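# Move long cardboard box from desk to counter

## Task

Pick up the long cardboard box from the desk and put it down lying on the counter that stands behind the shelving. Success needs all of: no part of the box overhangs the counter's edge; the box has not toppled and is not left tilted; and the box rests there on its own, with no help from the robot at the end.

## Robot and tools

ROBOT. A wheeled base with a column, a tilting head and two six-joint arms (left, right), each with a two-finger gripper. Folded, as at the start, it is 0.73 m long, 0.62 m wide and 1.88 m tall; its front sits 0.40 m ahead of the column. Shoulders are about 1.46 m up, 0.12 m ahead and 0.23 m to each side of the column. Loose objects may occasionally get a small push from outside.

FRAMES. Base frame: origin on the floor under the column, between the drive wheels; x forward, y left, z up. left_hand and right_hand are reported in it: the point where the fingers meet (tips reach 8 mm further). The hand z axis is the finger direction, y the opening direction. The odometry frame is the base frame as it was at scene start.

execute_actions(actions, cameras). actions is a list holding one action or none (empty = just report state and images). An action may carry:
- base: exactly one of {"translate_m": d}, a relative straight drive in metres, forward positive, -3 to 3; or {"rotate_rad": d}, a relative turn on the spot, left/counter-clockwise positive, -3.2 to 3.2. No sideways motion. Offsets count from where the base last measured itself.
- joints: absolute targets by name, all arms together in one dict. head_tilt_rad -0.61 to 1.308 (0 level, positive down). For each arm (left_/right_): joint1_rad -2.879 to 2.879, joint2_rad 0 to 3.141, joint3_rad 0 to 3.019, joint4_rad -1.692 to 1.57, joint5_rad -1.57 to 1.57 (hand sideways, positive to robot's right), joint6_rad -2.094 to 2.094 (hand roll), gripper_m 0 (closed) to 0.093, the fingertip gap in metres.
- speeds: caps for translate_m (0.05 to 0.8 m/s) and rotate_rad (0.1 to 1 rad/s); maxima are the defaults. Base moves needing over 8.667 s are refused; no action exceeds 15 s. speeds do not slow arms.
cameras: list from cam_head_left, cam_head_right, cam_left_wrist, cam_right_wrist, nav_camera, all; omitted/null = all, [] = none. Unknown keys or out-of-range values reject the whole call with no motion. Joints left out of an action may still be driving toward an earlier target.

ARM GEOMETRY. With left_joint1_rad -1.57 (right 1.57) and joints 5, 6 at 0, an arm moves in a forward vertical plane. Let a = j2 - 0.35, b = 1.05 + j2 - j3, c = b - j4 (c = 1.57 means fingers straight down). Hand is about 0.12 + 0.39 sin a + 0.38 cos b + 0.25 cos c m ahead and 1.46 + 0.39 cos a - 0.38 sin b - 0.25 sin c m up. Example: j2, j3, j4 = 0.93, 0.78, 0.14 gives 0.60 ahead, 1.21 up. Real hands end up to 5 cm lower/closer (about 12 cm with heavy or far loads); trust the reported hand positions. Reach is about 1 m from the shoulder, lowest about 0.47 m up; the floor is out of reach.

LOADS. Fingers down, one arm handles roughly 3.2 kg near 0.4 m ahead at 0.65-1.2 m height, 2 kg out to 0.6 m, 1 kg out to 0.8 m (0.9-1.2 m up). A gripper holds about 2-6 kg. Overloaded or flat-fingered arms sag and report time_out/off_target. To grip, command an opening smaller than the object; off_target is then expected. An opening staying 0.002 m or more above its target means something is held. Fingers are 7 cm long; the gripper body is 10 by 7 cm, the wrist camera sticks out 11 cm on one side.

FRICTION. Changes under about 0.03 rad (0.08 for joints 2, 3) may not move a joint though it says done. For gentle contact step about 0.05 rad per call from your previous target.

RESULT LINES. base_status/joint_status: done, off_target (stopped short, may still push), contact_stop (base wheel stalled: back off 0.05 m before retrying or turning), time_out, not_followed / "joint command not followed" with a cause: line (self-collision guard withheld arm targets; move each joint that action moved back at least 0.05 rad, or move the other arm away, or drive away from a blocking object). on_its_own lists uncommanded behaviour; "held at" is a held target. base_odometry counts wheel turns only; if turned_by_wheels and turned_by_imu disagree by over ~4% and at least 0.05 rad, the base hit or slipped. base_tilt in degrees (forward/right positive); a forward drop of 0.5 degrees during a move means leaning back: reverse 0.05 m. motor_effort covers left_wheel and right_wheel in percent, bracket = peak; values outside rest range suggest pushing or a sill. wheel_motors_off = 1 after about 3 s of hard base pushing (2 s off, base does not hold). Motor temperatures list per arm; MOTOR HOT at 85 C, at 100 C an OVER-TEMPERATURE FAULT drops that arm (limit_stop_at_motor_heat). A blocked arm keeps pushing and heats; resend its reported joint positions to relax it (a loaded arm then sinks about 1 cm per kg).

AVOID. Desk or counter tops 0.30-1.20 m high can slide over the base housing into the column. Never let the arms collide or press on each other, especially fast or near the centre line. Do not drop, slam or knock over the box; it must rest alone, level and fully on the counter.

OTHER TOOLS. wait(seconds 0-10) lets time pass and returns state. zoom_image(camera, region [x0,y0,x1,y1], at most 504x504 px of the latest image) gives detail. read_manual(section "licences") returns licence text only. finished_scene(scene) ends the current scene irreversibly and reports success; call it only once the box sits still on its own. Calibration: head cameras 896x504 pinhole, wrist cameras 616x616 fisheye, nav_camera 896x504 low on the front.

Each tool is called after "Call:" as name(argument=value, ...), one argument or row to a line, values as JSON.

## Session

Call:
execute_actions(
  actions=[],
)

Scene clock: 0.00 s.
Motor temperatures (°C, as the motors report them): left_arm=[29 31 30 27 28 27] | right_arm=[26 28 29 28 29 26]
base_odometry: x=+0.000 y=+0.000 heading=+0.000 (m, m, rad; odometry frame)
turned_by_wheels: +0.000 (rad since the last result)
turned_by_imu: +0.000 (rad since the last result)
base_tilt: forward=+0.3 right=+0.9 (deg)
base_status: not commanded
joint_positions: head_tilt_rad=+0.865 left_joint1_rad=-1.559 left_joint2_rad=+0.859 left_joint3_rad=+0.384 left_joint4_rad=-0.929 left_joint5_rad=+0.028 left_joint6_rad=+0.074 left_gripper_m=+0.094 right_joint1_rad=+1.576 right_joint2_rad=+0.906 right_joint3_rad=+0.439 right_joint4_rad=-0.944 right_joint5_rad=-0.037 right_joint6_rad=+0.013 right_gripper_m=+0.095
joint_status: not commanded
wheel_motors_off: 0
motor_effort: left_wheel=+2 right_wheel=+3 (%)
left_hand: x=+0.1417 y=+0.2223 z=+1.2537 quat_wxyz=(+0.426, -0.023, -0.904, +0.025) (m; base frame)
right_hand: x=+0.1596 y=-0.2180 z=+1.2458 quat_wxyz=(+0.429, -0.012, -0.903, -0.015) (m; base frame)
pictures: cam_head_left, cam_head_right, cam_left_wrist, cam_right_wrist, nav_camera
camera_calibration (this result's frames):
cam_head_left: T_world_to_cam=[[0.041545, -0.998779, -0.0267272, 0.0737587], [-0.802415, -0.0174145, -0.596513, 0.969732], [0.595319, 0.0462284, -0.802159, 1.12048], [0, 0, 0, 1]] pos_world=[0.10802, 0.038758, 1.47923]
cam_head_right: T_world_to_cam=[[0.044765, -0.998722, -0.0234421, -0.025971], [-0.80755, -0.0223623, -0.589376, 0.959318], [0.588099, 0.0453141, -0.807519, 1.1275], [0, 0, 0, 1]] pos_world=[0.112778, -0.0555769, 1.47527]
cam_left_wrist: T_world_to_cam=[[-0.0223307, -0.997769, 0.0629079, 0.146678], [-0.0698163, 0.0643263, 0.995484, -1.25014], [-0.99731, 0.0178379, -0.071097, 0.350779], [0, 0, 0, 1]] pos_world=[0.265831, 0.22051, 1.26021]
cam_right_wrist: T_world_to_cam=[[-0.0441272, -0.998785, -0.0219387, -0.185689], [-0.06905, -0.0188584, 0.997435, -1.23164], [-0.996637, 0.0455288, -0.0681339, 0.376814], [0, 0, 0, 1]] pos_world=[0.282308, -0.225846, 1.25008]
Images, in order (width x height): cam_head_left 896x504, cam_head_right 896x504, cam_left_wrist 616x616, cam_right_wrist 616x616, nav_camera 896x504.

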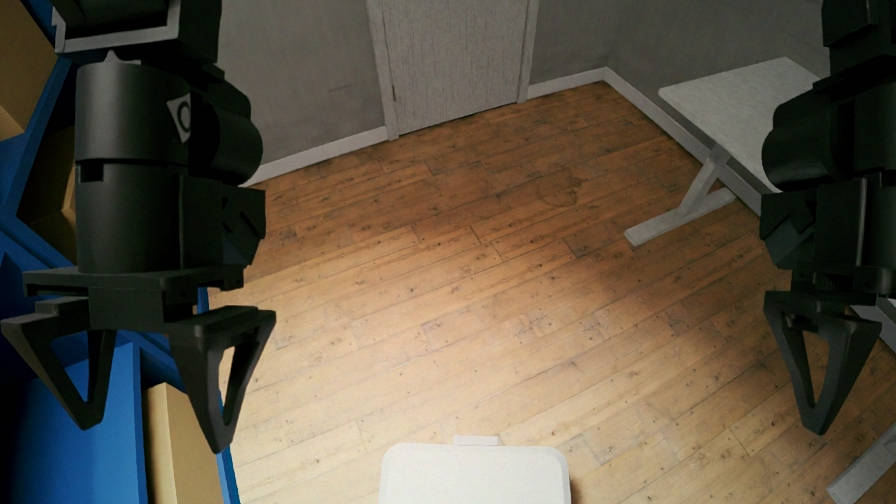

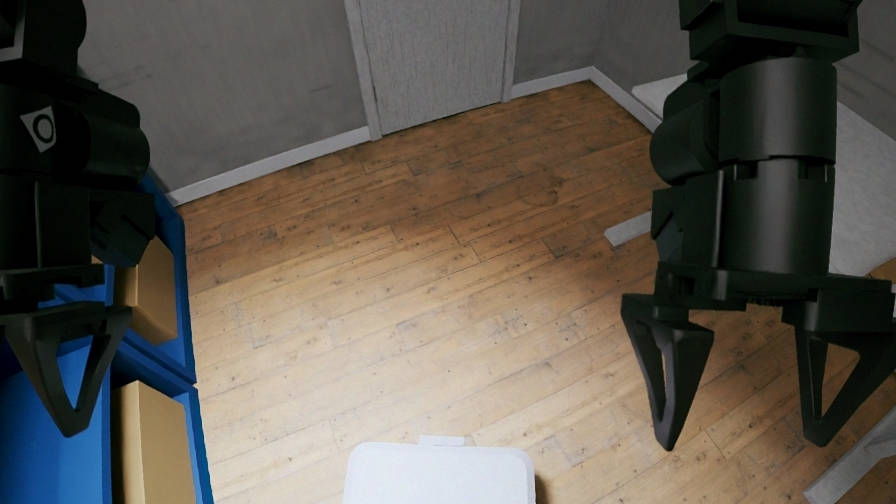

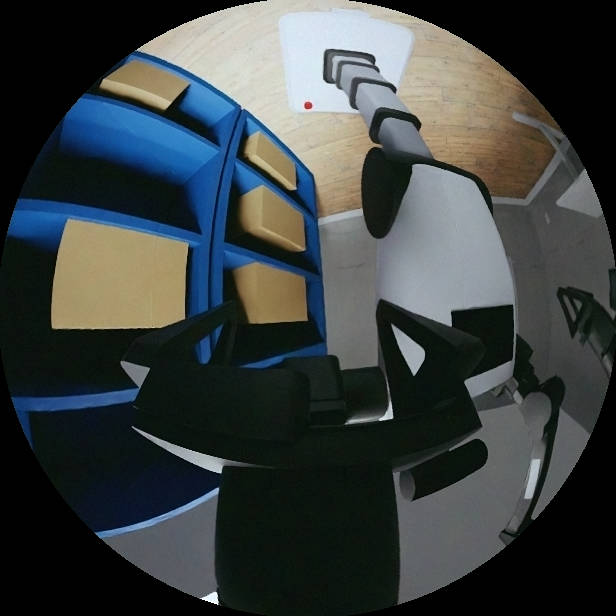

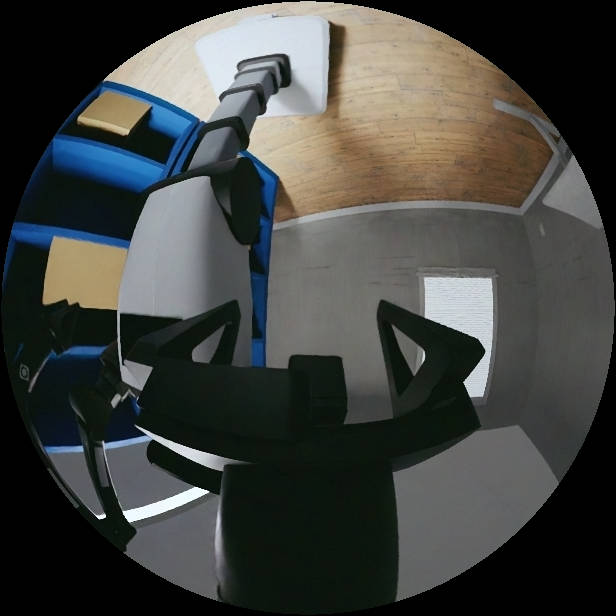

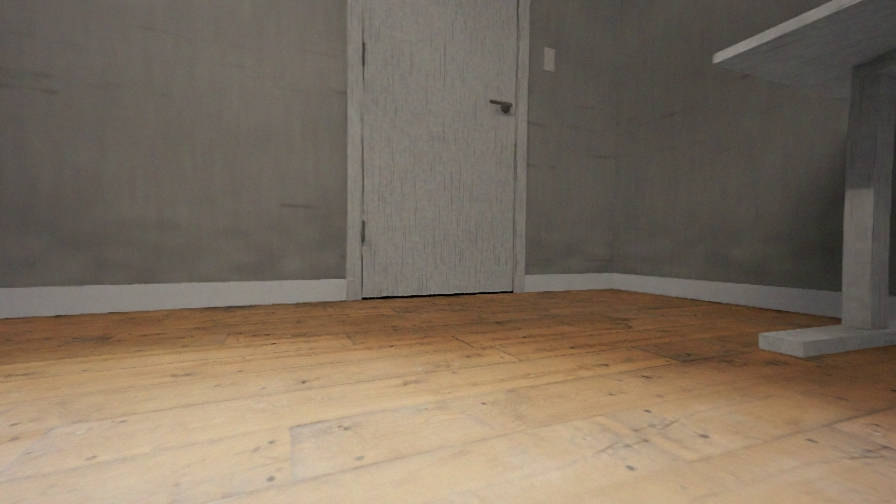

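Call:
execute_actions(
  actions=[
    {"base":{"rotate_rad":-1.2},"joints":{"left_joint1_rad":-1.57,"left_joint2_rad":1.2,"left_joint3_rad":0.64,"left_joint4_rad":0.04,"left_joint5_rad":0,"left_joint6_rad":0,"head_tilt_rad":0.7}},
  ],
)

Scene clock: 4.13 s.
Motor temperatures (°C, as the motors report them): left_arm=[29 31 30 27 28 27] | right_arm=[26 28 29 28 29 26]
base_odometry: x=+0.000 y=+0.000 heading=-1.199 (m, m, rad; odometry frame)
turned_by_wheels: -1.199 (rad since the last result)
turned_by_imu: -1.218 (rad since the last result)
base_tilt: forward=+0.2 right=+0.9 (deg)
base_status: done
joint_positions: head_tilt_rad=+0.717 left_joint1_rad=-1.564 left_joint2_rad=+1.201 left_joint3_rad=+0.643 left_joint4_rad=+0.030 left_joint5_rad=+0.003 left_joint6_rad=+0.009 left_gripper_m=+0.094 right_joint1_rad=+1.576 right_joint2_rad=+0.906 right_joint3_rad=+0.439 right_joint4_rad=-0.944 right_joint5_rad=-0.037 right_joint6_rad=+0.013 right_gripper_m=+0.095
joint_status: all done
wheel_motors_off: 0
motor_effort: left_wheel=+3(43) right_wheel=-3(41) (%)
left_hand: x=+0.4000 y=+0.2274 z=+1.0812 quat_wxyz=(+0.002, -0.003, -1.000, -0.002) (m; base frame)
right_hand: x=+0.1596 y=-0.2180 z=+1.2458 quat_wxyz=(+0.429, -0.012, -0.903, -0.015) (m; base frame)
pictures: cam_head_left, cam_head_right, cam_left_wrist, cam_right_wrist, nav_camera
camera_calibration (this result's frames):
cam_head_left: T_world_to_cam=[[0.045049, -0.998779, -0.0202711, 0.063641], [-0.705087, -0.0174145, -0.708907, 1.13795], [0.707688, 0.0462284, -0.705011, 0.965254], [0, 0, 0, 1]] pos_world=[0.11639, 0.038758, 1.48851]
cam_head_right: T_world_to_cam=[[0.0477463, -0.998722, -0.0165448, -0.036742], [-0.711223, -0.0223623, -0.70261, 1.12888], [0.701343, 0.0453141, -0.711382, 0.973787], [0, 0, 0, 1]] pos_world=[0.121684, -0.0555769, 1.48529]
cam_left_wrist: T_world_to_cam=[[-0.00657626, -0.999961, -0.0059229, 0.237077], [-0.811312, 0.00187289, 0.58461, -0.305696], [-0.584576, 0.00864986, -0.811293, 1.23339], [0, 0, 0, 1]] pos_world=[0.474552, 0.226972, 1.18076]
cam_right_wrist: T_world_to_cam=[[-0.0441272, -0.998785, -0.0219387, -0.185689], [-0.06905, -0.0188584, 0.997435, -1.23164], [-0.996637, 0.0455288, -0.0681339, 0.376814], [0, 0, 0, 1]] pos_world=[0.282308, -0.225846, 1.25008]
Images, in order (width x height): cam_head_left 896x504, cam_head_right 896x504, cam_left_wrist 616x616, cam_right_wrist 616x616, nav_camera 896x504.

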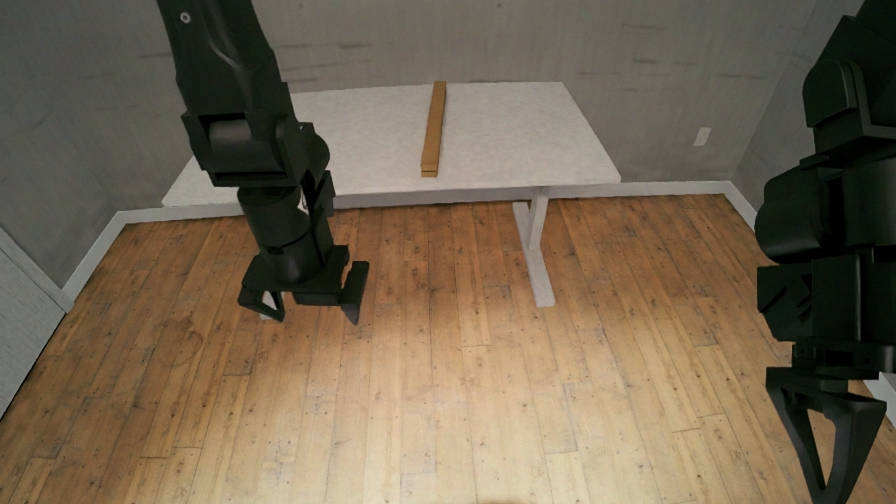

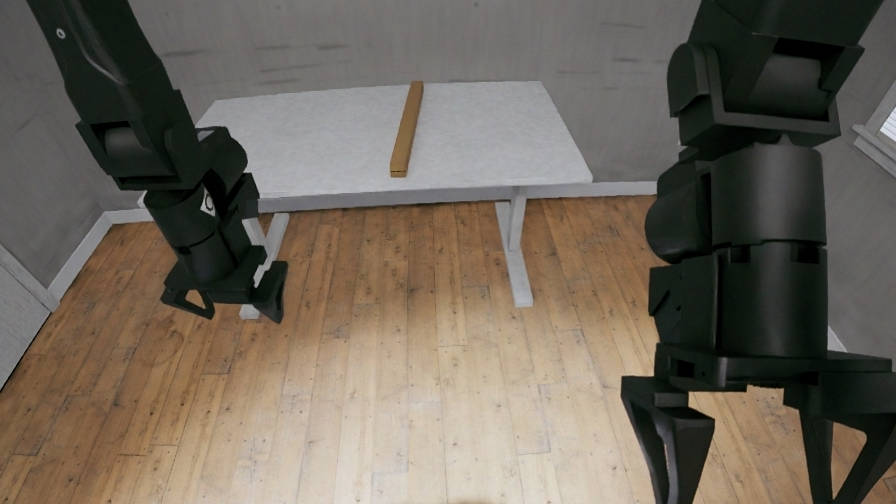

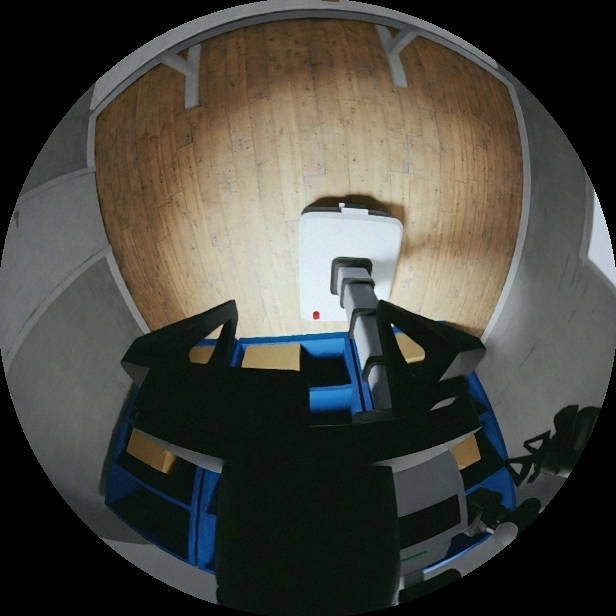

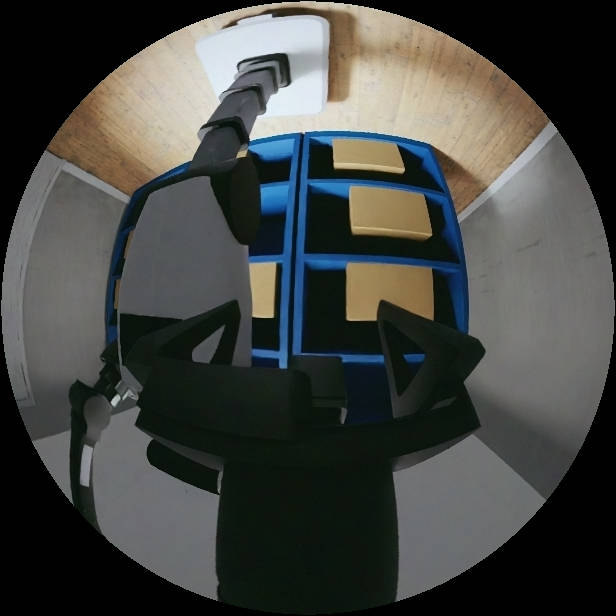

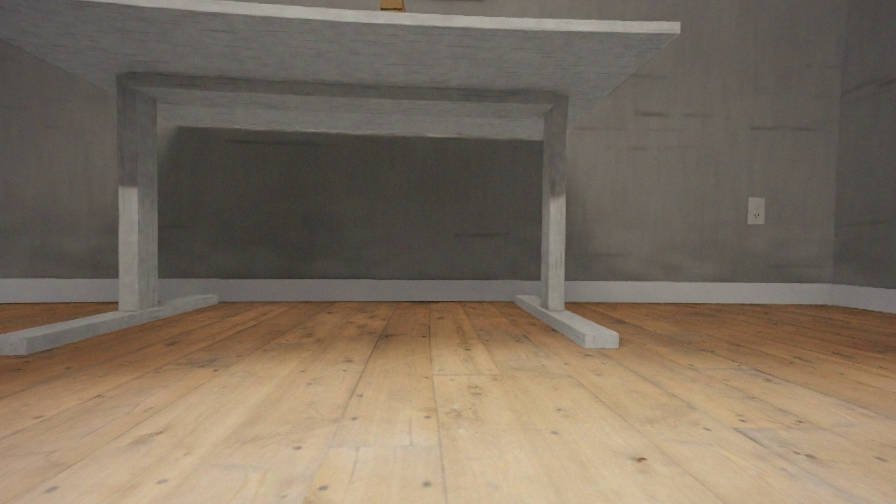

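Call:
execute_actions(
  actions=[
    {"base":{"rotate_rad":-0.05},"joints":{"left_joint2_rad":1.97,"left_joint3_rad":2.07,"left_joint4_rad":-0.62,"left_joint6_rad":-0.05,"head_tilt_rad":0.865}},
  ],
  cameras=[],
)

Call:
execute_actions(
  actions=[
    {"base":{"translate_m":0.78}},
  ],
  cameras=["cam_head_left","cam_head_right","cam_left_wrist"],
)

Scene clock: 16.70 s.
Motor temperatures (°C, as the motors report them): left_arm=[29 32 30 27 28 27] | right_arm=[26 28 29 28 29 26]
base_odometry: x=+0.000 y=+0.000 heading=-1.248 (m, m, rad; odometry frame)
turned_by_wheels: -0.049 (rad since the last result)
turned_by_imu: -0.051 (rad since the last result)
base_tilt: forward=+0.3 right=+0.9 (deg)
base_status: done
joint_positions: head_tilt_rad=+0.866 left_joint1_rad=-1.565 left_joint2_rad=+1.956 left_joint3_rad=+2.057 left_joint4_rad=-0.609 left_joint5_rad=+0.003 left_joint6_rad=-0.039 left_gripper_m=+0.094 right_joint1_rad=+1.576 right_joint2_rad=+0.906 right_joint3_rad=+0.439 right_joint4_rad=-0.944 right_joint5_rad=-0.037 right_joint6_rad=+0.013 right_gripper_m=+0.095
joint_status: all done
wheel_motors_off: 0
motor_effort: left_wheel=+5(25) right_wheel=-6(31) (%)
left_hand: x=+0.7356 y=+0.2285 z=+0.8855 quat_wxyz=(-0.008, +0.021, -1.000, -0.001) (m; base frame)
right_hand: x=+0.1596 y=-0.2180 z=+1.2458 quat_wxyz=(+0.429, -0.012, -0.903, -0.015) (m; base frame)
pictures: none
No camera images: the call's "cameras" was empty. Leave "cameras" out to get every camera's image.

Scene clock: 19.57 s.
Motor temperatures (°C, as the motors report them): left_arm=[29 33 31 27 28 27] | right_arm=[26 28 29 28 29 26]
base_odometry: x=+0.247 y=-0.740 heading=-1.248 (m, m, rad; odometry frame)
turned_by_wheels: +0.000 (rad since the last result)
turned_by_imu: +0.000 (rad since the last result)
base_tilt: forward=+0.3 right=+0.9 (deg)
base_status: done
joint_positions: head_tilt_rad=+0.867 left_joint1_rad=-1.565 left_joint2_rad=+1.957 left_joint3_rad=+2.057 left_joint4_rad=-0.610 left_joint5_rad=+0.003 left_joint6_rad=-0.039 left_gripper_m=+0.094 right_joint1_rad=+1.576 right_joint2_rad=+0.906 right_joint3_rad=+0.442 right_joint4_rad=-0.944 right_joint5_rad=-0.037 right_joint6_rad=+0.013 right_gripper_m=+0.095
joint_status: not commanded
wheel_motors_off: 0
motor_effort: left_wheel=+0(56) right_wheel=+0(56) (%)
left_hand: x=+0.7350 y=+0.2285 z=+0.8850 quat_wxyz=(-0.007, +0.021, -1.000, -0.001) (m; base frame)
right_hand: x=+0.1608 y=-0.2180 z=+1.2454 quat_wxyz=(+0.428, -0.012, -0.904, -0.015) (m; base frame)
pictures: cam_head_left, cam_head_right, cam_left_wrist
camera_calibration (this result's frames):
cam_head_left: T_world_to_cam=[[0.041504, -0.998779, -0.0267908, 0.0738587], [-0.803327, -0.0174145, -0.595283, 0.967884], [0.59409, 0.0462284, -0.803069, 1.12194], [0, 0, 0, 1]] pos_world=[0.107927, 0.038758, 1.47914]
cam_head_right: T_world_to_cam=[[0.0447291, -0.998722, -0.0235107, -0.0258637], [-0.808451, -0.0223623, -0.588138, 0.957457], [0.586861, 0.0453141, -0.808419, 1.12895], [0, 0, 0, 1]] pos_world=[0.112679, -0.0555769, 1.47517]
cam_left_wrist: T_world_to_cam=[[0.0414724, -0.999131, -0.00408191, 0.202075], [-0.821125, -0.0364106, 0.569585, 0.110015], [-0.569239, -0.0202703, -0.821922, 1.27481], [0, 0, 0, 1]] pos_world=[0.807629, 0.231746, 0.985959]
Images, in order (width x height): cam_head_left 896x504, cam_head_right 896x504, cam_left_wrist 616x616.

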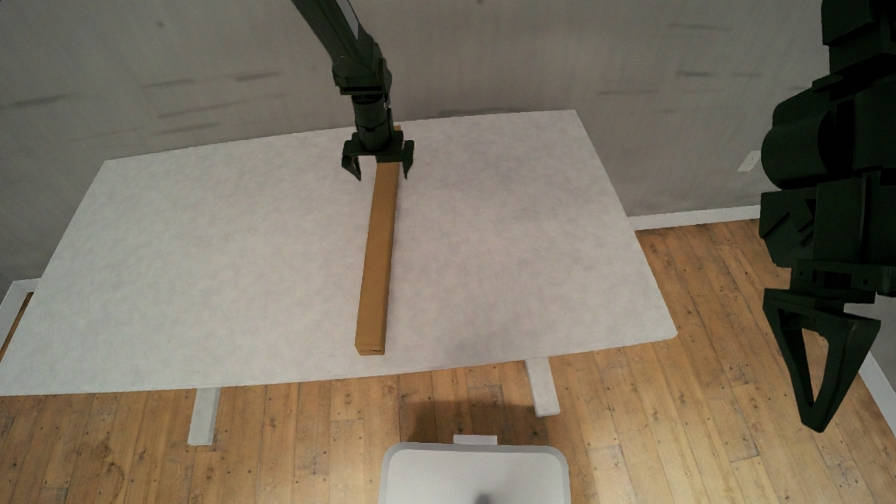

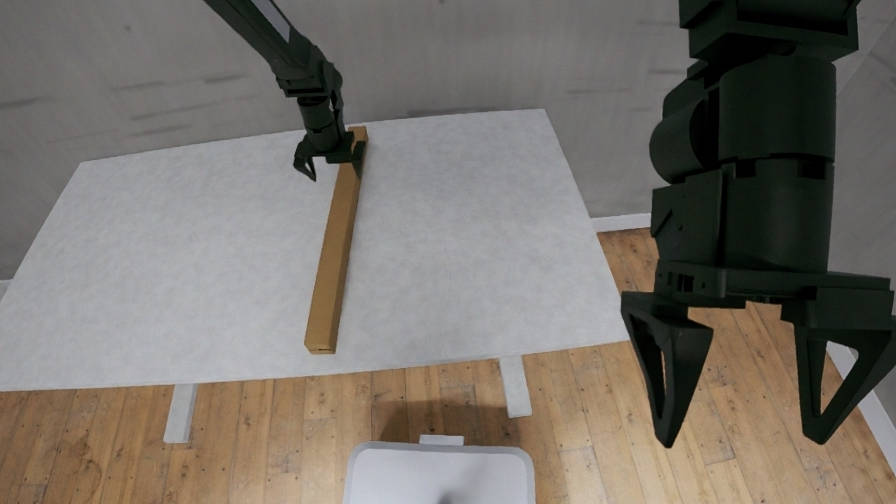

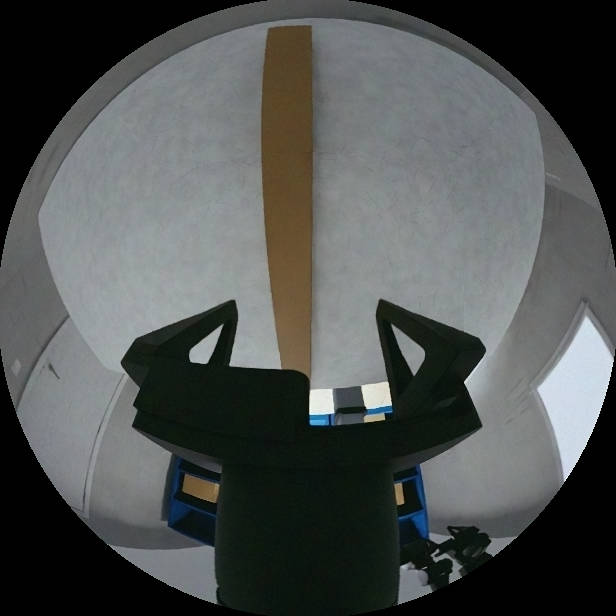

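Call:
execute_actions(
  actions=[
    {"base":{"translate_m":0.1},"joints":{"left_joint1_rad":-1.535,"left_joint2_rad":1.99,"left_joint3_rad":1.83,"left_joint4_rad":-0.35}},
  ],
  cameras=["cam_left_wrist"],
)

Scene clock: 26.57 s.
Motor temperatures (°C, as the motors report them): left_arm=[29 35 31 27 28 27] | right_arm=[26 28 29 28 29 26]
base_odometry: x=+0.279 y=-0.835 heading=-1.248 (m, m, rad; odometry frame)
turned_by_wheels: +0.000 (rad since the last result)
turned_by_imu: -0.001 (rad since the last result)
base_tilt: forward=+0.3 right=+0.8 (deg)
base_status: done
joint_positions: head_tilt_rad=+0.867 left_joint1_rad=-1.536 left_joint2_rad=+1.991 left_joint3_rad=+1.830 left_joint4_rad=-0.362 left_joint5_rad=+0.003 left_joint6_rad=-0.039 left_gripper_m=+0.094 right_joint1_rad=+1.576 right_joint2_rad=+0.906 right_joint3_rad=+0.441 right_joint4_rad=-0.944 right_joint5_rad=-0.037 right_joint6_rad=+0.013 right_gripper_m=+0.095
joint_status: all done
wheel_motors_off: 0
motor_effort: left_wheel=-1(33) right_wheel=-1(39) (%)
left_hand: x=+0.6432 y=+0.2532 z=+0.8253 quat_wxyz=(-0.001, +0.028, -0.999, -0.014) (m; base frame)
right_hand: x=+0.1606 y=-0.2180 z=+1.2455 quat_wxyz=(+0.428, -0.012, -0.904, -0.015) (m; base frame)
pictures: cam_left_wrist
camera_calibration (this result's frames):
cam_left_wrist: T_world_to_cam=[[0.0563341, -0.997951, -0.0303324, 0.242102], [-0.812702, -0.0634817, 0.579211, 0.0630712], [-0.57995, -0.00797814, -0.814613, 1.1717], [0, 0, 0, 1]] pos_world=[0.717147, 0.254958, 0.925295]
Images, in order (width x height): cam_left_wrist 616x616.

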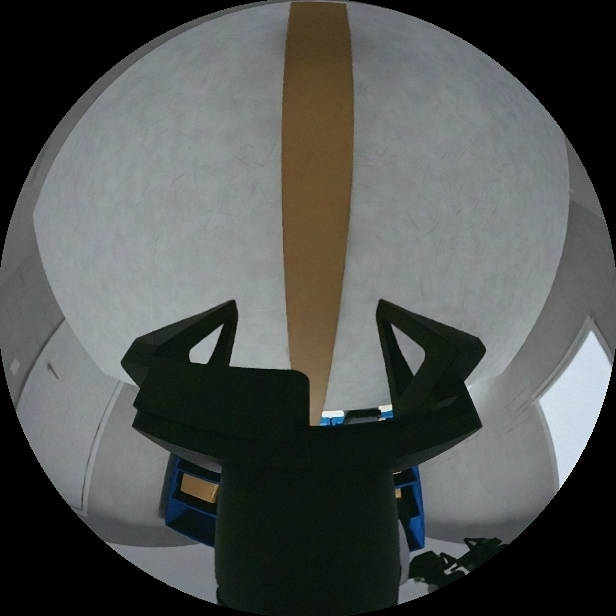

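Call:
execute_actions(
  actions=[
    {"joints":{"left_joint2_rad":2.175,"left_joint3_rad":2.03,"left_joint4_rad":-0.38}},
  ],
  cameras=["cam_left_wrist"],
)

Call:
execute_actions(
  actions=[
    {"joints":{"left_gripper_m":0.02}},
  ],
  cameras=["cam_left_wrist"],
)

Scene clock: 30.60 s.
Motor temperatures (°C, as the motors report them): left_arm=[29 35 31 27 28 27] | right_arm=[26 28 29 28 29 26]
base_odometry: x=+0.279 y=-0.835 heading=-1.248 (m, m, rad; odometry frame)
turned_by_wheels: +0.000 (rad since the last result)
turned_by_imu: -0.001 (rad since the last result)
base_tilt: forward=+0.3 right=+0.8 (deg)
base_status: not commanded
joint_positions: head_tilt_rad=+0.867 left_joint1_rad=-1.536 left_joint2_rad=+2.179 left_joint3_rad=+2.009 left_joint4_rad=-0.372 left_joint5_rad=+0.003 left_joint6_rad=-0.039 left_gripper_m=+0.094 right_joint1_rad=+1.576 right_joint2_rad=+0.906 right_joint3_rad=+0.441 right_joint4_rad=-0.944 right_joint5_rad=-0.037 right_joint6_rad=+0.013 right_gripper_m=+0.095
joint_status: all done
wheel_motors_off: 0
motor_effort: left_wheel=+0(1) right_wheel=+0(1) (%)
left_hand: x=+0.6229 y=+0.2551 z=+0.7527 quat_wxyz=(+0.009, +0.029, -0.999, -0.014) (m; base frame)
right_hand: x=+0.1606 y=-0.2180 z=+1.2455 quat_wxyz=(+0.428, -0.012, -0.904, -0.015) (m; base frame)
pictures: cam_left_wrist
camera_calibration (this result's frames):
cam_left_wrist: T_world_to_cam=[[0.0563285, -0.997928, -0.0310862, 0.243462], [-0.801249, -0.0637591, 0.594924, 0.06981], [-0.595673, -0.00860335, -0.803181, 1.10214], [0, 0, 0, 1]] pos_world=[0.698739, 0.256891, 0.851257]
Images, in order (width x height): cam_left_wrist 616x616.

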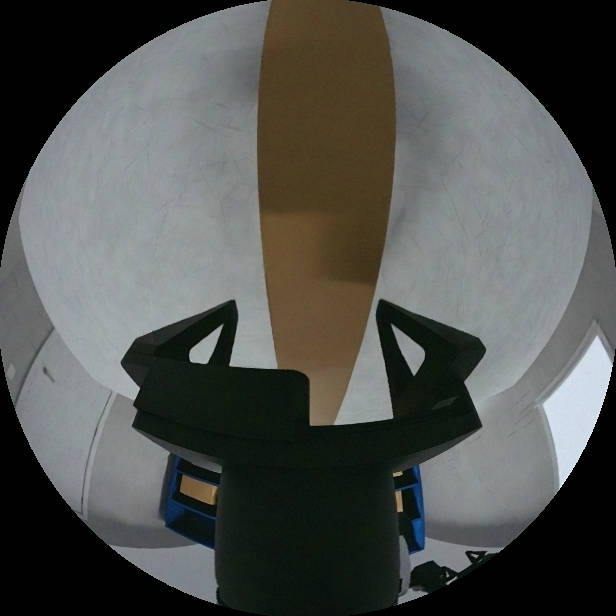

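Scene clock: 31.27 s.
Motor temperatures (°C, as the motors report them): left_arm=[29 35 31 27 28 27] | right_arm=[26 28 29 28 29 26]
base_odometry: x=+0.279 y=-0.835 heading=-1.248 (m, m, rad; odometry frame)
turned_by_wheels: +0.000 (rad since the last result)
turned_by_imu: +0.000 (rad since the last result)
base_tilt: forward=+0.1 right=+0.8 (deg)
base_status: not commanded
joint_positions: head_tilt_rad=+0.867 left_joint1_rad=-1.536 left_joint2_rad=+2.179 left_joint3_rad=+2.009 left_joint4_rad=-0.372 left_joint5_rad=+0.002 left_joint6_rad=-0.040 left_gripper_m=+0.049 right_joint1_rad=+1.576 right_joint2_rad=+0.906 right_joint3_rad=+0.441 right_joint4_rad=-0.944 right_joint5_rad=-0.037 right_joint6_rad=+0.013 right_gripper_m=+0.095
joint_status: left_gripper_m off_target (ended at +0.049, target +0.020)
wheel_motors_off: 0
motor_effort: left_wheel=+0(1) right_wheel=+2(1) (%)
left_hand: x=+0.6229 y=+0.2551 z=+0.7527 quat_wxyz=(+0.009, +0.029, -0.999, -0.014) (m; base frame)
right_hand: x=+0.1606 y=-0.2180 z=+1.2455 quat_wxyz=(+0.428, -0.012, -0.904, -0.015) (m; base frame)
pictures: cam_left_wrist
camera_calibration (this result's frames):
cam_left_wrist: T_world_to_cam=[[0.0570829, -0.997873, -0.0314801, 0.24334], [-0.801209, -0.0645999, 0.594887, 0.0700293], [-0.595655, -0.00873572, -0.803193, 1.10218], [0, 0, 0, 1]] pos_world=[0.698735, 0.256974, 0.851261]
Images, in order (width x height): cam_left_wrist 616x616.

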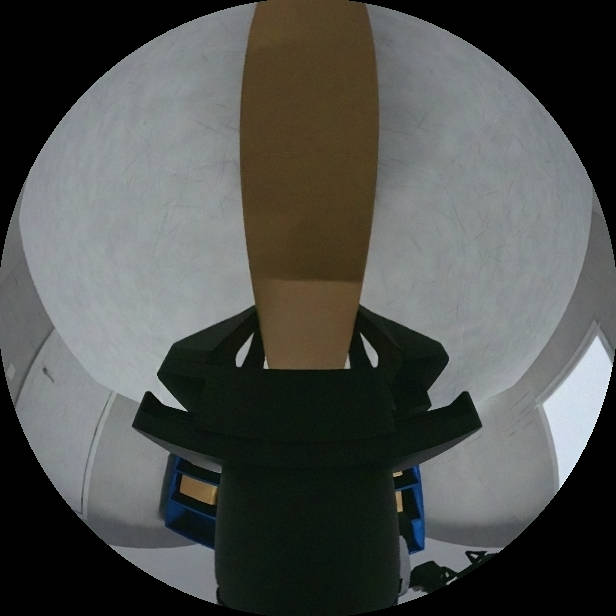

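Call:
execute_actions(
  actions=[
    {"joints":{"left_joint2_rad":1.97,"left_joint3_rad":1.8,"left_joint4_rad":-0.35}},
  ],
  cameras=[],
)

Call:
execute_actions(
  actions=[
    {"base":{"translate_m":-0.15},"joints":{"left_joint1_rad":-1.57,"left_joint2_rad":1.2,"left_joint3_rad":0.64,"left_joint4_rad":0.04,"head_tilt_rad":0.65}},
  ],
  cameras=["cam_left_wrist"],
)

Call:
execute_actions(
  actions=[
    {"base":{"rotate_rad":-1.65},"joints":{"left_joint6_rad":0.9}},
  ],
  cameras=["cam_head_left","cam_head_right","cam_left_wrist","nav_camera"],
)

Scene clock: 36.63 s.
Motor temperatures (°C, as the motors report them): left_arm=[29 36 31 27 28 27] | right_arm=[26 28 29 28 29 26]
base_odometry: x=+0.279 y=-0.835 heading=-1.248 (m, m, rad; odometry frame)
turned_by_wheels: +0.000 (rad since the last result)
turned_by_imu: -0.001 (rad since the last result)
base_tilt: forward=+0.3 right=+0.7 (deg)
base_status: not commanded
joint_positions: head_tilt_rad=+0.867 left_joint1_rad=-1.536 left_joint2_rad=+1.963 left_joint3_rad=+1.808 left_joint4_rad=-0.360 left_joint5_rad=+0.002 left_joint6_rad=-0.040 left_gripper_m=+0.049 right_joint1_rad=+1.576 right_joint2_rad=+0.906 right_joint3_rad=+0.441 right_joint4_rad=-0.944 right_joint5_rad=-0.037 right_joint6_rad=+0.013 right_gripper_m=+0.095
joint_status: all done
wheel_motors_off: 0
motor_effort: left_wheel=+0(0) right_wheel=+2(3) (%)
left_hand: x=+0.6478 y=+0.2530 z=+0.8369 quat_wxyz=(-0.005, +0.029, -0.999, -0.014) (m; base frame)
right_hand: x=+0.1606 y=-0.2180 z=+1.2455 quat_wxyz=(+0.428, -0.012, -0.904, -0.015) (m; base frame)
pictures: none
No camera images: the call's "cameras" was empty. Leave "cameras" out to get every camera's image.

Scene clock: 38.27 s.
Motor temperatures (°C, as the motors report them): left_arm=[29 36 31 27 28 27] | right_arm=[26 28 29 28 29 26]
base_odometry: x=+0.231 y=-0.692 heading=-1.248 (m, m, rad; odometry frame)
turned_by_wheels: +0.000 (rad since the last result)
turned_by_imu: +0.000 (rad since the last result)
base_tilt: forward=+0.1 right=+0.7 (deg)
base_status: done
joint_positions: head_tilt_rad=+0.667 left_joint1_rad=-1.571 left_joint2_rad=+1.201 left_joint3_rad=+0.633 left_joint4_rad=+0.035 left_joint5_rad=+0.002 left_joint6_rad=-0.040 left_gripper_m=+0.049 right_joint1_rad=+1.576 right_joint2_rad=+0.905 right_joint3_rad=+0.437 right_joint4_rad=-0.944 right_joint5_rad=-0.037 right_joint6_rad=+0.013 right_gripper_m=+0.095
joint_status: all done
wheel_motors_off: 0
motor_effort: left_wheel=+0(34) right_wheel=+0(39) (%)
left_hand: x=+0.3948 y=+0.2241 z=+1.0814 quat_wxyz=(+0.005, +0.020, -1.000, +0.001) (m; base frame)
right_hand: x=+0.1582 y=-0.2180 z=+1.2463 quat_wxyz=(+0.430, -0.012, -0.903, -0.015) (m; base frame)
pictures: cam_left_wrist
camera_calibration (this result's frames):
cam_left_wrist: T_world_to_cam=[[0.0393722, -0.999224, -0.000831751, 0.20985], [-0.807268, -0.0322991, 0.5893, -0.309003], [-0.58887, -0.0225306, -0.807914, 1.23554], [0, 0, 0, 1]] pos_world=[0.469859, 0.227544, 1.18048]
Images, in order (width x height): cam_left_wrist 616x616.

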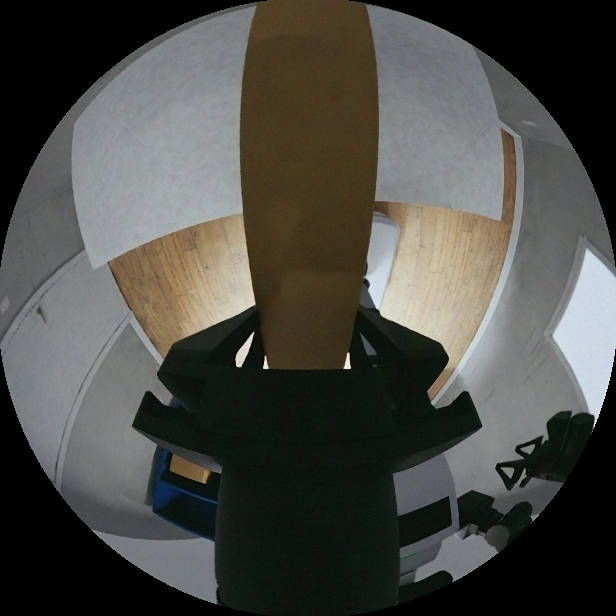

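Scene clock: 41.23 s.
Motor temperatures (°C, as the motors report them): left_arm=[29 35 31 27 28 27] | right_arm=[26 28 29 28 29 26]
base_odometry: x=+0.231 y=-0.692 heading=-2.897 (m, m, rad; odometry frame)
turned_by_wheels: -1.649 (rad since the last result)
turned_by_imu: -1.675 (rad since the last result)
base_tilt: forward=+0.3 right=+0.7 (deg)
base_status: done
joint_positions: head_tilt_rad=+0.667 left_joint1_rad=-1.571 left_joint2_rad=+1.201 left_joint3_rad=+0.637 left_joint4_rad=+0.035 left_joint5_rad=+0.002 left_joint6_rad=+0.889 left_gripper_m=+0.049 right_joint1_rad=+1.576 right_joint2_rad=+0.905 right_joint3_rad=+0.437 right_joint4_rad=-0.944 right_joint5_rad=-0.037 right_joint6_rad=+0.013 right_gripper_m=+0.095
joint_status: all done
wheel_motors_off: 0
motor_effort: left_wheel=+2(40) right_wheel=-5(53) (%)
left_hand: x=+0.3972 y=+0.2241 z=+1.0813 quat_wxyz=(+0.002, -0.430, -0.903, +0.002) (m; base frame)
right_hand: x=+0.1582 y=-0.2180 z=+1.2463 quat_wxyz=(+0.430, -0.012, -0.903, -0.015) (m; base frame)
pictures: cam_head_left, cam_head_right, cam_left_wrist, nav_camera
camera_calibration (this result's frames):
cam_head_left: T_world_to_cam=[[0.046007, -0.998779, -0.0179913, 0.0600823], [-0.668728, -0.0174145, -0.743303, 1.1891], [0.742082, 0.0462284, -0.668713, 0.907636], [0, 0, 0, 1]] pos_world=[0.118883, 0.038758, 1.49189]
cam_head_right: T_world_to_cam=[[0.0485145, -0.998722, -0.0141347, -0.0404919], [-0.675172, -0.0223623, -0.737321, 1.18054], [0.736063, 0.0453141, -0.675394, 0.916629], [0, 0, 0, 1]] pos_world=[0.124331, -0.0555769, 1.48895]
cam_left_wrist: T_world_to_cam=[[-0.776991, -0.629504, 0.00325883, 0.446779], [-0.509988, 0.632491, 0.582981, -0.56724], [-0.36905, 0.451309, -0.812479, 1.04834], [0, 0, 0, 1]] pos_world=[0.444746, 0.1669, 1.18099]
Images, in order (width x height): cam_head_left 896x504, cam_head_right 896x504, cam_left_wrist 616x616, nav_camera 896x504.

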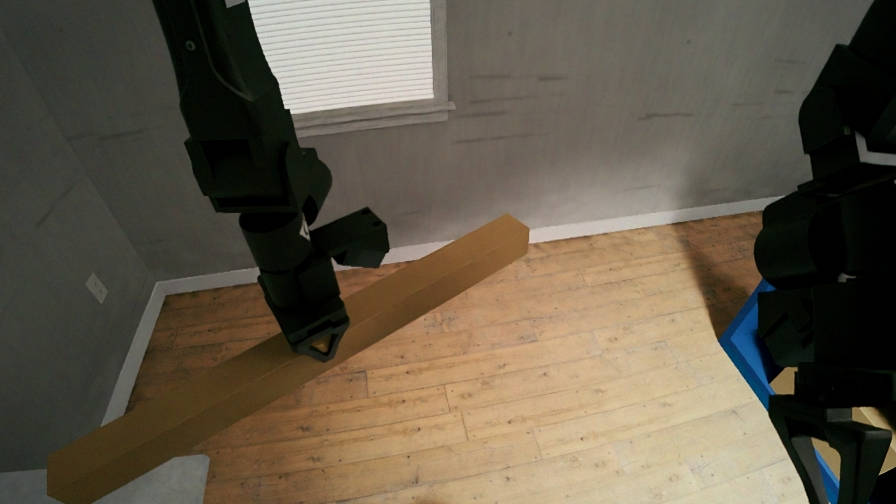

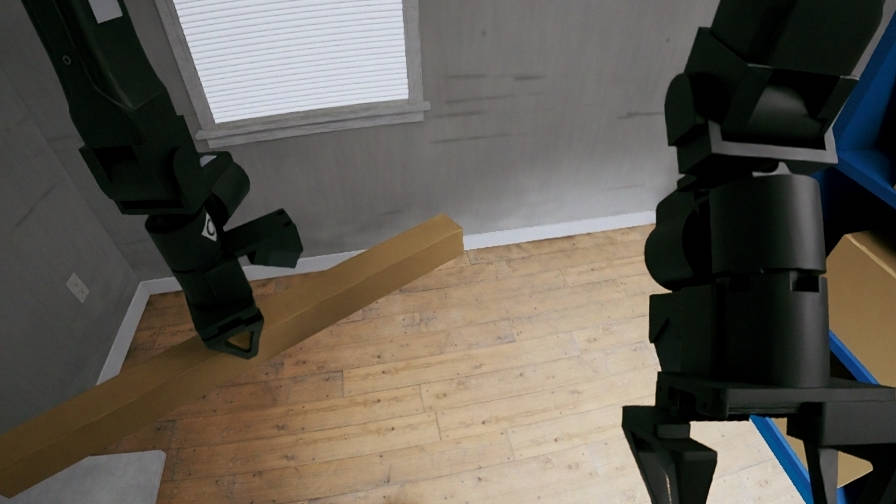

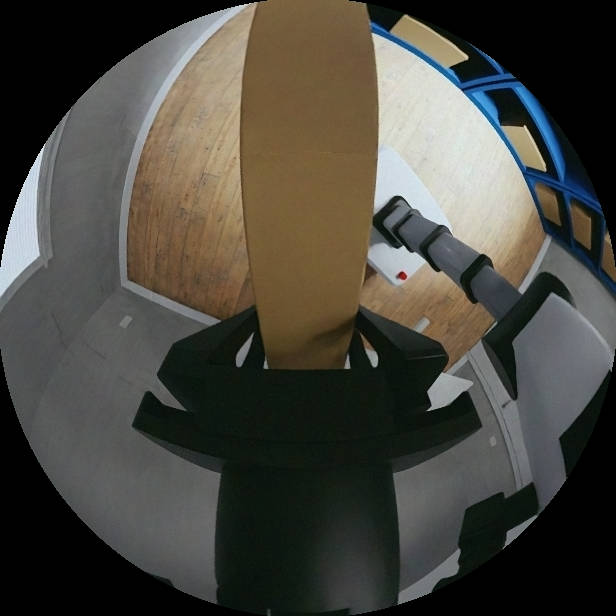

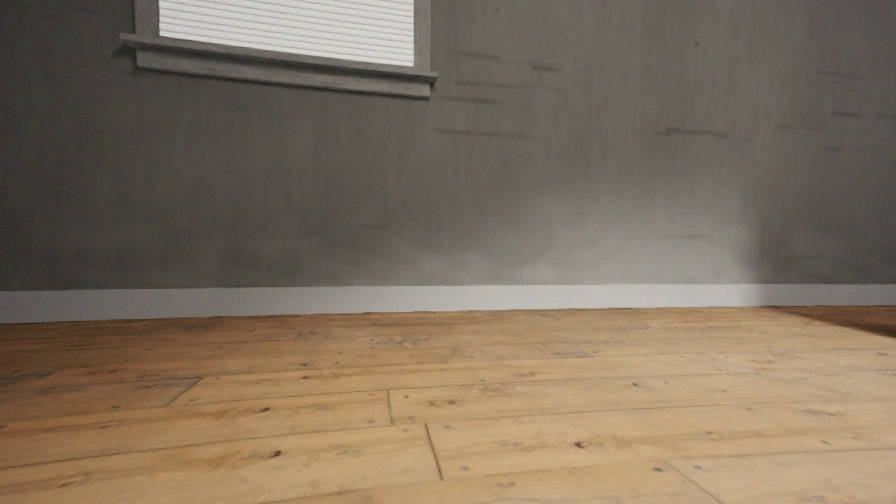

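Call:
execute_actions(
  actions=[
    {"base":{"translate_m":1.05}},
  ],
  cameras=["cam_head_left"],
)

Call:
execute_actions(
  actions=[
    {"base":{"rotate_rad":-1.08},"joints":{"head_tilt_rad":0.75}},
  ],
  cameras=["cam_head_left","nav_camera"],
)

Scene clock: 50.87 s.
Motor temperatures (°C, as the motors report them): left_arm=[29 34 31 27 28 27] | right_arm=[26 28 29 28 29 26]
base_odometry: x=-0.788 y=-0.946 heading=-2.897 (m, m, rad; odometry frame)
turned_by_wheels: +0.000 (rad since the last result)
turned_by_imu: -0.001 (rad since the last result)
base_tilt: forward=+0.1 right=+0.8 (deg)
base_status: done
joint_positions: head_tilt_rad=+0.666 left_joint1_rad=-1.571 left_joint2_rad=+1.201 left_joint3_rad=+0.641 left_joint4_rad=+0.035 left_joint5_rad=+0.002 left_joint6_rad=+0.889 left_gripper_m=+0.049 right_joint1_rad=+1.576 right_joint2_rad=+0.905 right_joint3_rad=+0.441 right_joint4_rad=-0.944 right_joint5_rad=-0.037 right_joint6_rad=+0.013 right_gripper_m=+0.095
joint_status: not commanded
wheel_motors_off: 0
motor_effort: left_wheel=-1(53) right_wheel=+0(61) (%)
left_hand: x=+0.4001 y=+0.2241 z=+1.0812 quat_wxyz=(+0.000, -0.430, -0.903, +0.001) (m; base frame)
right_hand: x=+0.1605 y=-0.2180 z=+1.2456 quat_wxyz=(+0.428, -0.012, -0.904, -0.015) (m; base frame)
pictures: cam_head_left
camera_calibration (this result's frames):
cam_head_left: T_world_to_cam=[[0.0460162, -0.998779, -0.0179677, 0.0600455], [-0.668348, -0.0174145, -0.743645, 1.18961], [0.742424, 0.0462284, -0.668333, 0.907034], [0, 0, 0, 1]] pos_world=[0.118908, 0.038758, 1.49193]
Images, in order (width x height): cam_head_left 896x504.

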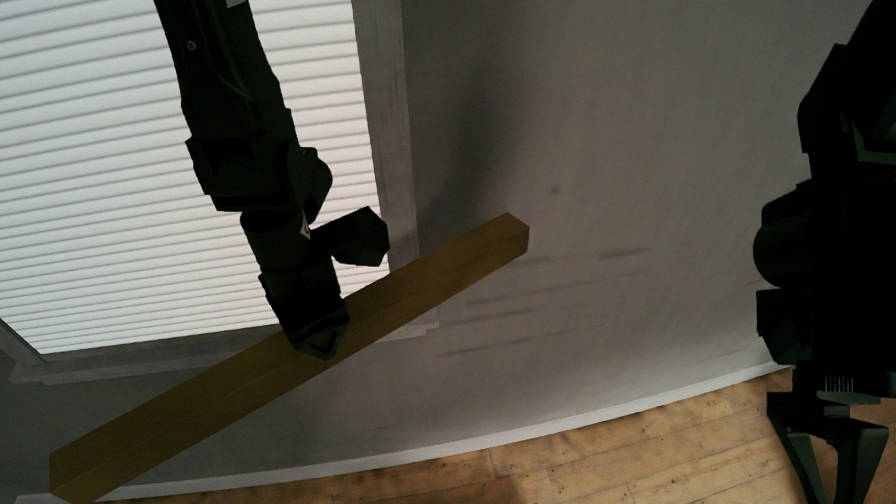

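Scene clock: 53.43 s.
Motor temperatures (°C, as the motors report them): left_arm=[29 34 31 27 28 27] | right_arm=[26 28 29 28 29 26]
base_odometry: x=-0.788 y=-0.946 heading=+2.307 (m, m, rad; odometry frame)
turned_by_wheels: -1.079 (rad since the last result)
turned_by_imu: -1.095 (rad since the last result)
base_tilt: forward=+0.3 right=+0.8 (deg)
base_status: done
joint_positions: head_tilt_rad=+0.752 left_joint1_rad=-1.571 left_joint2_rad=+1.201 left_joint3_rad=+0.641 left_joint4_rad=+0.035 left_joint5_rad=+0.002 left_joint6_rad=+0.889 left_gripper_m=+0.049 right_joint1_rad=+1.576 right_joint2_rad=+0.905 right_joint3_rad=+0.441 right_joint4_rad=-0.944 right_joint5_rad=-0.037 right_joint6_rad=+0.013 right_gripper_m=+0.095
joint_status: all done
wheel_motors_off: 0
motor_effort: left_wheel=+3(38) right_wheel=+2(56) (%)
left_hand: x=+0.4001 y=+0.2241 z=+1.0812 quat_wxyz=(+0.000, -0.430, -0.903, +0.001) (m; base frame)
right_hand: x=+0.1605 y=-0.2180 z=+1.2456 quat_wxyz=(+0.428, -0.012, -0.904, -0.015) (m; base frame)
pictures: cam_head_left, nav_camera
camera_calibration (this result's frames):
cam_head_left: T_world_to_cam=[[0.0443022, -0.998779, -0.0218552, 0.066118], [-0.729773, -0.0174145, -0.683467, 1.10001], [0.682252, 0.0462284, -0.729654, 1.00448], [0, 0, 0, 1]] pos_world=[0.114523, 0.038758, 1.48619]
Images, in order (width x height): cam_head_left 896x504, nav_camera 896x504.

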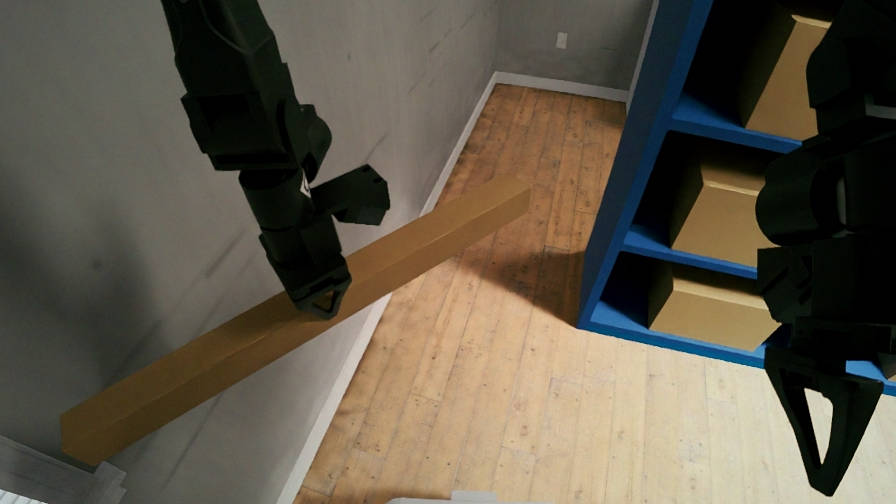

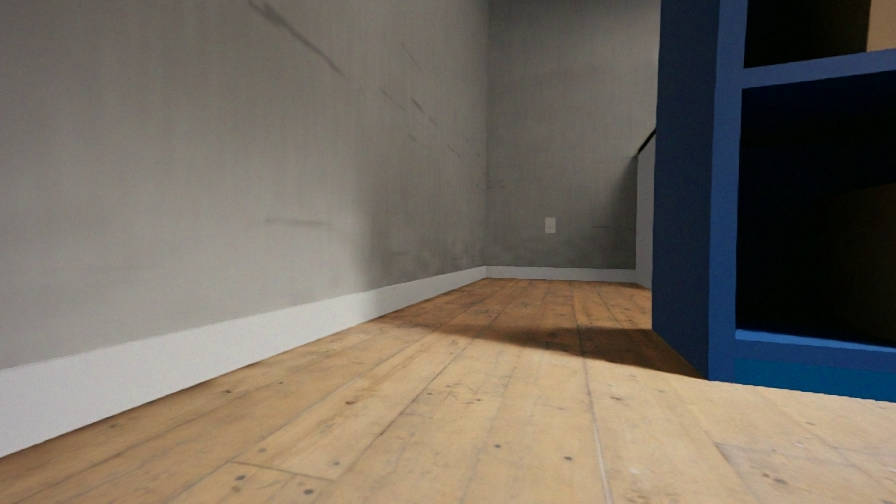

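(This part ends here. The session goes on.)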